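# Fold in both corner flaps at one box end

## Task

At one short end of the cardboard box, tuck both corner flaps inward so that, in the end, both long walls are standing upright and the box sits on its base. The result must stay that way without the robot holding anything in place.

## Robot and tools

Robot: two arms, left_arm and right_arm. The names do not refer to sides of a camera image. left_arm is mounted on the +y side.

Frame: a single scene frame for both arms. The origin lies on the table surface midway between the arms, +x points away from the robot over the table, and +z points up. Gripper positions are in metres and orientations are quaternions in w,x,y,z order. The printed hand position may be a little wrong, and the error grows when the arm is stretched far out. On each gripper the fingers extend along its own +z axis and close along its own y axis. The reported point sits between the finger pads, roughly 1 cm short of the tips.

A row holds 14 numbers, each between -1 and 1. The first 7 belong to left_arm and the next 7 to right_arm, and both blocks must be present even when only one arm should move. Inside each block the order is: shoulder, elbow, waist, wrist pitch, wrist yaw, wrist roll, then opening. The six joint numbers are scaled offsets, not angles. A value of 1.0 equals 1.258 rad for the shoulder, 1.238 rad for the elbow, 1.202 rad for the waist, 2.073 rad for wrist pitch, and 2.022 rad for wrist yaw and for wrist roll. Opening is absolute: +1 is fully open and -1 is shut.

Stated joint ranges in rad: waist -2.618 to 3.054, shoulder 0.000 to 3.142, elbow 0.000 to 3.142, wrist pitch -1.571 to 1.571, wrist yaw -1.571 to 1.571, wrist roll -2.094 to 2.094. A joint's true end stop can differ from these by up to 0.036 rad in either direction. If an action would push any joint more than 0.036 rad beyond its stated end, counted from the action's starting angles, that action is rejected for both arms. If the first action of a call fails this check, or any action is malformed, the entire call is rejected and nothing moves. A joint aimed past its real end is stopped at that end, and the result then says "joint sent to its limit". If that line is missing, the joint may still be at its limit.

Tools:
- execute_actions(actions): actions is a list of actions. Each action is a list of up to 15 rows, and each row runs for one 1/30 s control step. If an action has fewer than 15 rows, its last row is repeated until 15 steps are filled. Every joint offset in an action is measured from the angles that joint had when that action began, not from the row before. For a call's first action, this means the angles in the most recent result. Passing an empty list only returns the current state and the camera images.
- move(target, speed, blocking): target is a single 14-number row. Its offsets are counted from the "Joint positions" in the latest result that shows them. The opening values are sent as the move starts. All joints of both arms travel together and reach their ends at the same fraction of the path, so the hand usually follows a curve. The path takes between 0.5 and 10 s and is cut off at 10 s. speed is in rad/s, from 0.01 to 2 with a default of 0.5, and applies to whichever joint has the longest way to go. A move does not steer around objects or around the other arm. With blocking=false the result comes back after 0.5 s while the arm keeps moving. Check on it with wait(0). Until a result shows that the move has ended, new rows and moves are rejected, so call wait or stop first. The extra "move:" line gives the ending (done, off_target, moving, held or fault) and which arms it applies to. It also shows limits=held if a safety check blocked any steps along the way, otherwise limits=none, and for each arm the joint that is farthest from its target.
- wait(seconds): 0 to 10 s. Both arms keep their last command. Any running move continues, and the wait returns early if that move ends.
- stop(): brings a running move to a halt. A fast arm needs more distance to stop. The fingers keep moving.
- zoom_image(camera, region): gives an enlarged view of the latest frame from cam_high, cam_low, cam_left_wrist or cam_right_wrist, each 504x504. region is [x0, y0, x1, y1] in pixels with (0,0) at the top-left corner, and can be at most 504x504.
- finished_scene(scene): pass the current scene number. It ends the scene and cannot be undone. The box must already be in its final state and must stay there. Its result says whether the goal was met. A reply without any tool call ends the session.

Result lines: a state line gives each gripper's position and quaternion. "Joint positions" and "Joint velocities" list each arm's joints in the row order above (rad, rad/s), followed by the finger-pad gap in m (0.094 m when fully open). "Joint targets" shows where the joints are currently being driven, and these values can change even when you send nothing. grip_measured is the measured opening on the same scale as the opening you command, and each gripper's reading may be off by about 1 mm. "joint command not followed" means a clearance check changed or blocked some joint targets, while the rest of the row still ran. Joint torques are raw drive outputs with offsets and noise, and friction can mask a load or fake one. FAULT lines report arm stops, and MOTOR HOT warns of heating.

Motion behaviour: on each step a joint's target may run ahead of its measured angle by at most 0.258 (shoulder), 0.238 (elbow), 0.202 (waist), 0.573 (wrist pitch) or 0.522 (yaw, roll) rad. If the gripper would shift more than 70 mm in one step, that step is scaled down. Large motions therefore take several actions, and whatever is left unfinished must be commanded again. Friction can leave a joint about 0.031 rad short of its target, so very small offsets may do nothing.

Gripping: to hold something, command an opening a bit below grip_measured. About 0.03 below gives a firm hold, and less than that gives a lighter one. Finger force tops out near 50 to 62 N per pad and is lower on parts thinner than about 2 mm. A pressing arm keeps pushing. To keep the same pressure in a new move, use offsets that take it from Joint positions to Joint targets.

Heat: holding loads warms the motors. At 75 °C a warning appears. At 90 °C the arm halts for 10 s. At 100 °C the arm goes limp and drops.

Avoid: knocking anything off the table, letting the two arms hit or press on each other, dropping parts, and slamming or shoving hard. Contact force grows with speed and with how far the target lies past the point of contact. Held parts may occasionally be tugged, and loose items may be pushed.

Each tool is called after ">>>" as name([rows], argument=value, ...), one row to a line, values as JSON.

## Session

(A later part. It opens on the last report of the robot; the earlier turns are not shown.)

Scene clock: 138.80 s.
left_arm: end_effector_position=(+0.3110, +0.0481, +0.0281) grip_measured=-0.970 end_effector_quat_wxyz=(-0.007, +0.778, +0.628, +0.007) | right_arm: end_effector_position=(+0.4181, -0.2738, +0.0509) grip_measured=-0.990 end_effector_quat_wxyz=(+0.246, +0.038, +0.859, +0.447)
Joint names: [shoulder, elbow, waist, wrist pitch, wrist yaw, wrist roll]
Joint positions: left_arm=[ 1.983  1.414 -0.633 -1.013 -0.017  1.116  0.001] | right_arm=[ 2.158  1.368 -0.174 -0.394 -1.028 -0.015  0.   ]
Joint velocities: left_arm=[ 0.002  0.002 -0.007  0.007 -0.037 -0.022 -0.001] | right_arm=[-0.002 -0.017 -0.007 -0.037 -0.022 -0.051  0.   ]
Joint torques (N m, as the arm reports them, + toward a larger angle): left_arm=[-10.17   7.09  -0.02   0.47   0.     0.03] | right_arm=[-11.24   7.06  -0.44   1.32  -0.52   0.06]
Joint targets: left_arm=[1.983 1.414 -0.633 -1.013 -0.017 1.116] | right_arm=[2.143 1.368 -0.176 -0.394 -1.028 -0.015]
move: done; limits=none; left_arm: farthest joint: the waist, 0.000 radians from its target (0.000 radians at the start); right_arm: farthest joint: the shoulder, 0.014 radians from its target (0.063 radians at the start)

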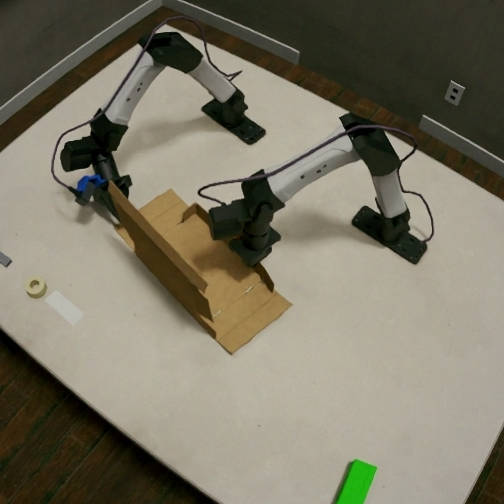

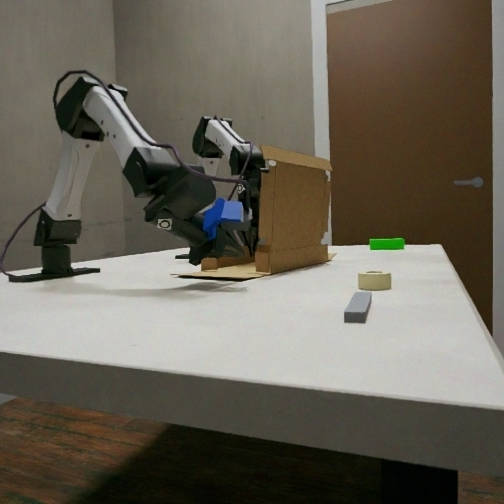

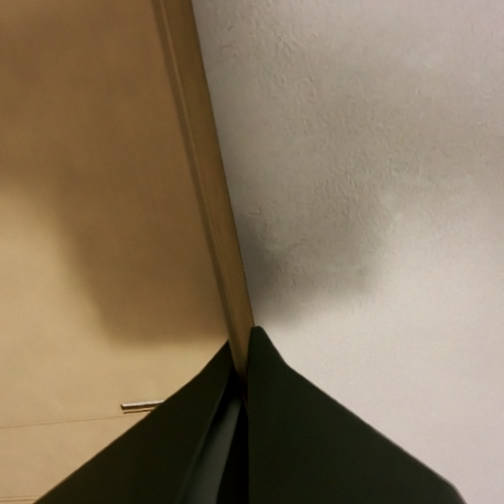

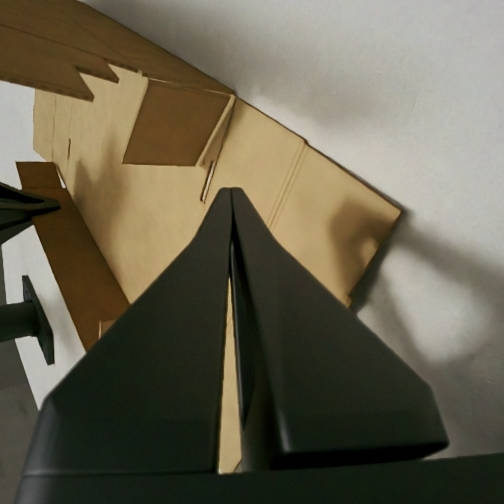

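>>> move(target=[0,0,0,0,0,0,0.3, 0,0,0,0,0,0,-1])

>>> move(target=[-0.08,0.12,0,-0.1,0,0,0.3, 0,0,0,0,0,0,-1], speed=0.3)

>>> finished_scene(scene=1)

Scene clock: 144.70 s.
left_arm: end_effector_position=(+0.3110, +0.0481, +0.0281) grip_measured=+0.299 end_effector_quat_wxyz=(-0.007, +0.778, +0.628, +0.007) | right_arm: end_effector_position=(+0.4181, -0.2738, +0.0509) grip_measured=-0.990 end_effector_quat_wxyz=(+0.246, +0.038, +0.859, +0.447)
Joint names: [shoulder, elbow, waist, wrist pitch, wrist yaw, wrist roll]
Joint positions: left_arm=[ 1.983  1.414 -0.633 -1.013 -0.017  1.116  0.061] | right_arm=[ 2.158  1.368 -0.174 -0.394 -1.028 -0.015  0.   ]
Joint velocities: left_arm=[-0.002  0.007 -0.002 -0.022 -0.051  0.007  0.   ] | right_arm=[-0.027 -0.037 -0.002  0.037 -0.066 -0.051 -0.001]
Joint torques (N m, as the arm reports them, + toward a larger angle): left_arm=[-10.15   7.08   0.03   0.47  -0.02   0.02] | right_arm=[-10.34   7.07  -0.2    1.31  -0.51   0.06]
Joint targets: left_arm=[1.983 1.414 -0.633 -1.013 -0.017 1.116] | right_arm=[2.158 1.368 -0.174 -0.394 -1.028 -0.015]
move: done; limits=none; left_arm: farthest joint: the waist, 0.000 radians from its target (0.000 radians at the start); right_arm: farthest joint: the waist, 0.000 radians from its target (0.000 radians at the start)

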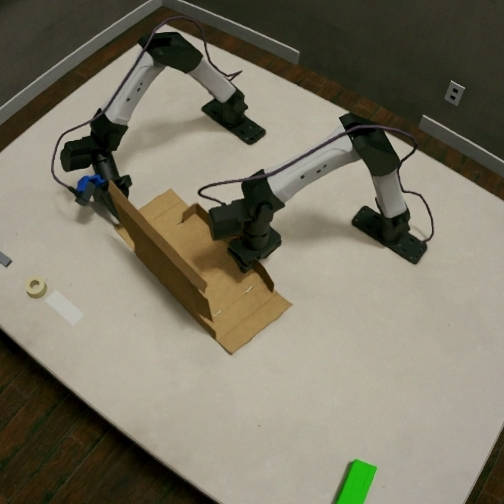

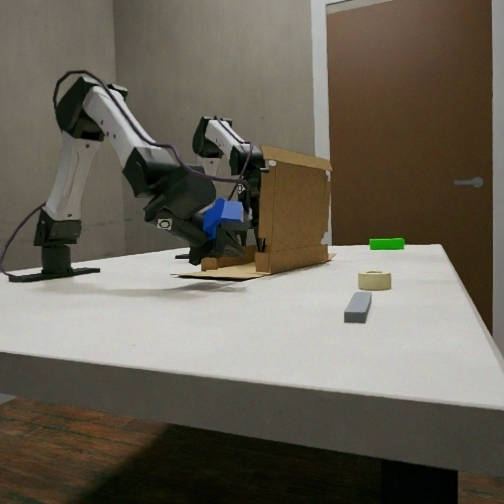

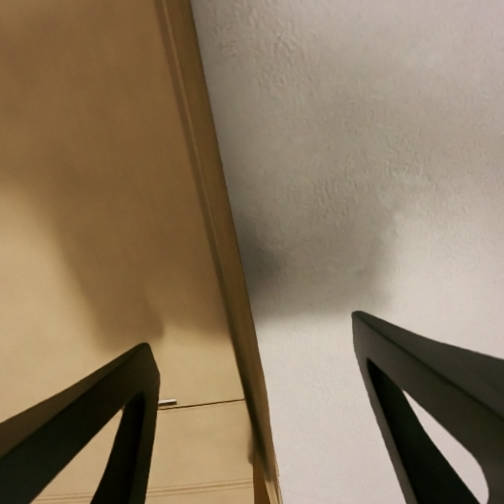

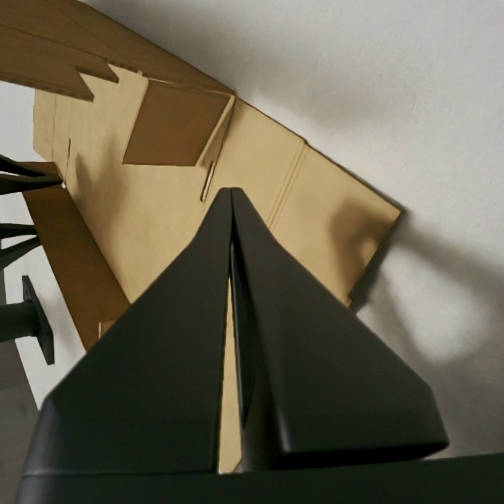

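Scene clock: 146.07 s.
left_arm: end_effector_position=(+0.3075, +0.0509, +0.0882) grip_measured=+0.299 end_effector_quat_wxyz=(+0.001, +0.778, +0.628, +0.009) | right_arm: end_effector_position=(+0.4181, -0.2738, +0.0509) grip_measured=-0.990 end_effector_quat_wxyz=(+0.246, +0.038, +0.859, +0.447)
Joint names: [shoulder, elbow, waist, wrist pitch, wrist yaw, wrist roll]
Joint positions: left_arm=[ 1.9    1.544 -0.633 -1.209 -0.017  1.116  0.061] | right_arm=[ 2.158  1.368 -0.174 -0.394 -1.028 -0.015  0.   ]
Joint velocities: left_arm=[-0.002 -0.012  0.007  0.007  0.007  0.037 -0.   ] | right_arm=[-0.012  0.012  0.002  0.007 -0.037 -0.007 -0.001]
Joint torques (N m, as the arm reports them, + toward a larger angle): left_arm=[-11.04   9.09   0.01   0.39  -0.02  -0.01] | right_arm=[-10.3    7.07  -0.17   1.31  -0.51   0.05]
Joint targets: left_arm=[1.883 1.563 -0.633 -1.220 -0.017 1.116] | right_arm=[2.158 1.368 -0.174 -0.394 -1.028 -0.015]
move: done; limits=none; left_arm: farthest joint: the elbow, 0.019 radians from its target (0.148 radians at the start); right_arm: farthest joint: the waist, 0.000 radians from its target (0.000 radians at the start)

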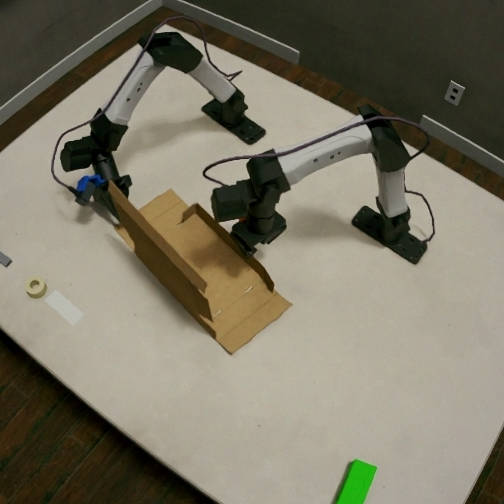

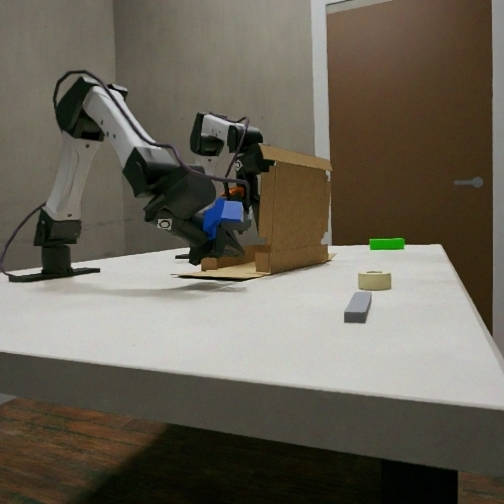

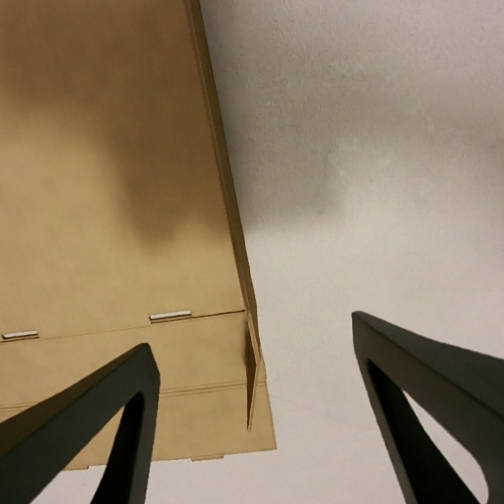

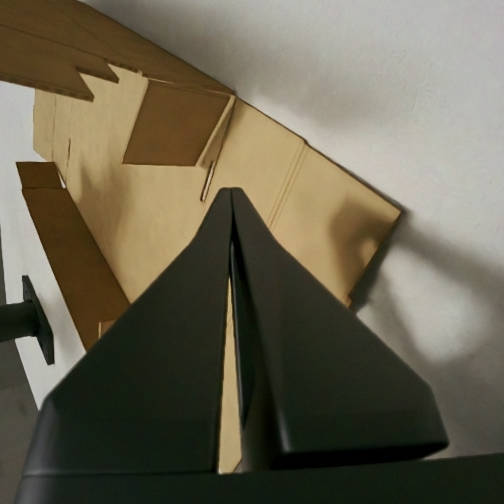

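The scene is finished: the task was done.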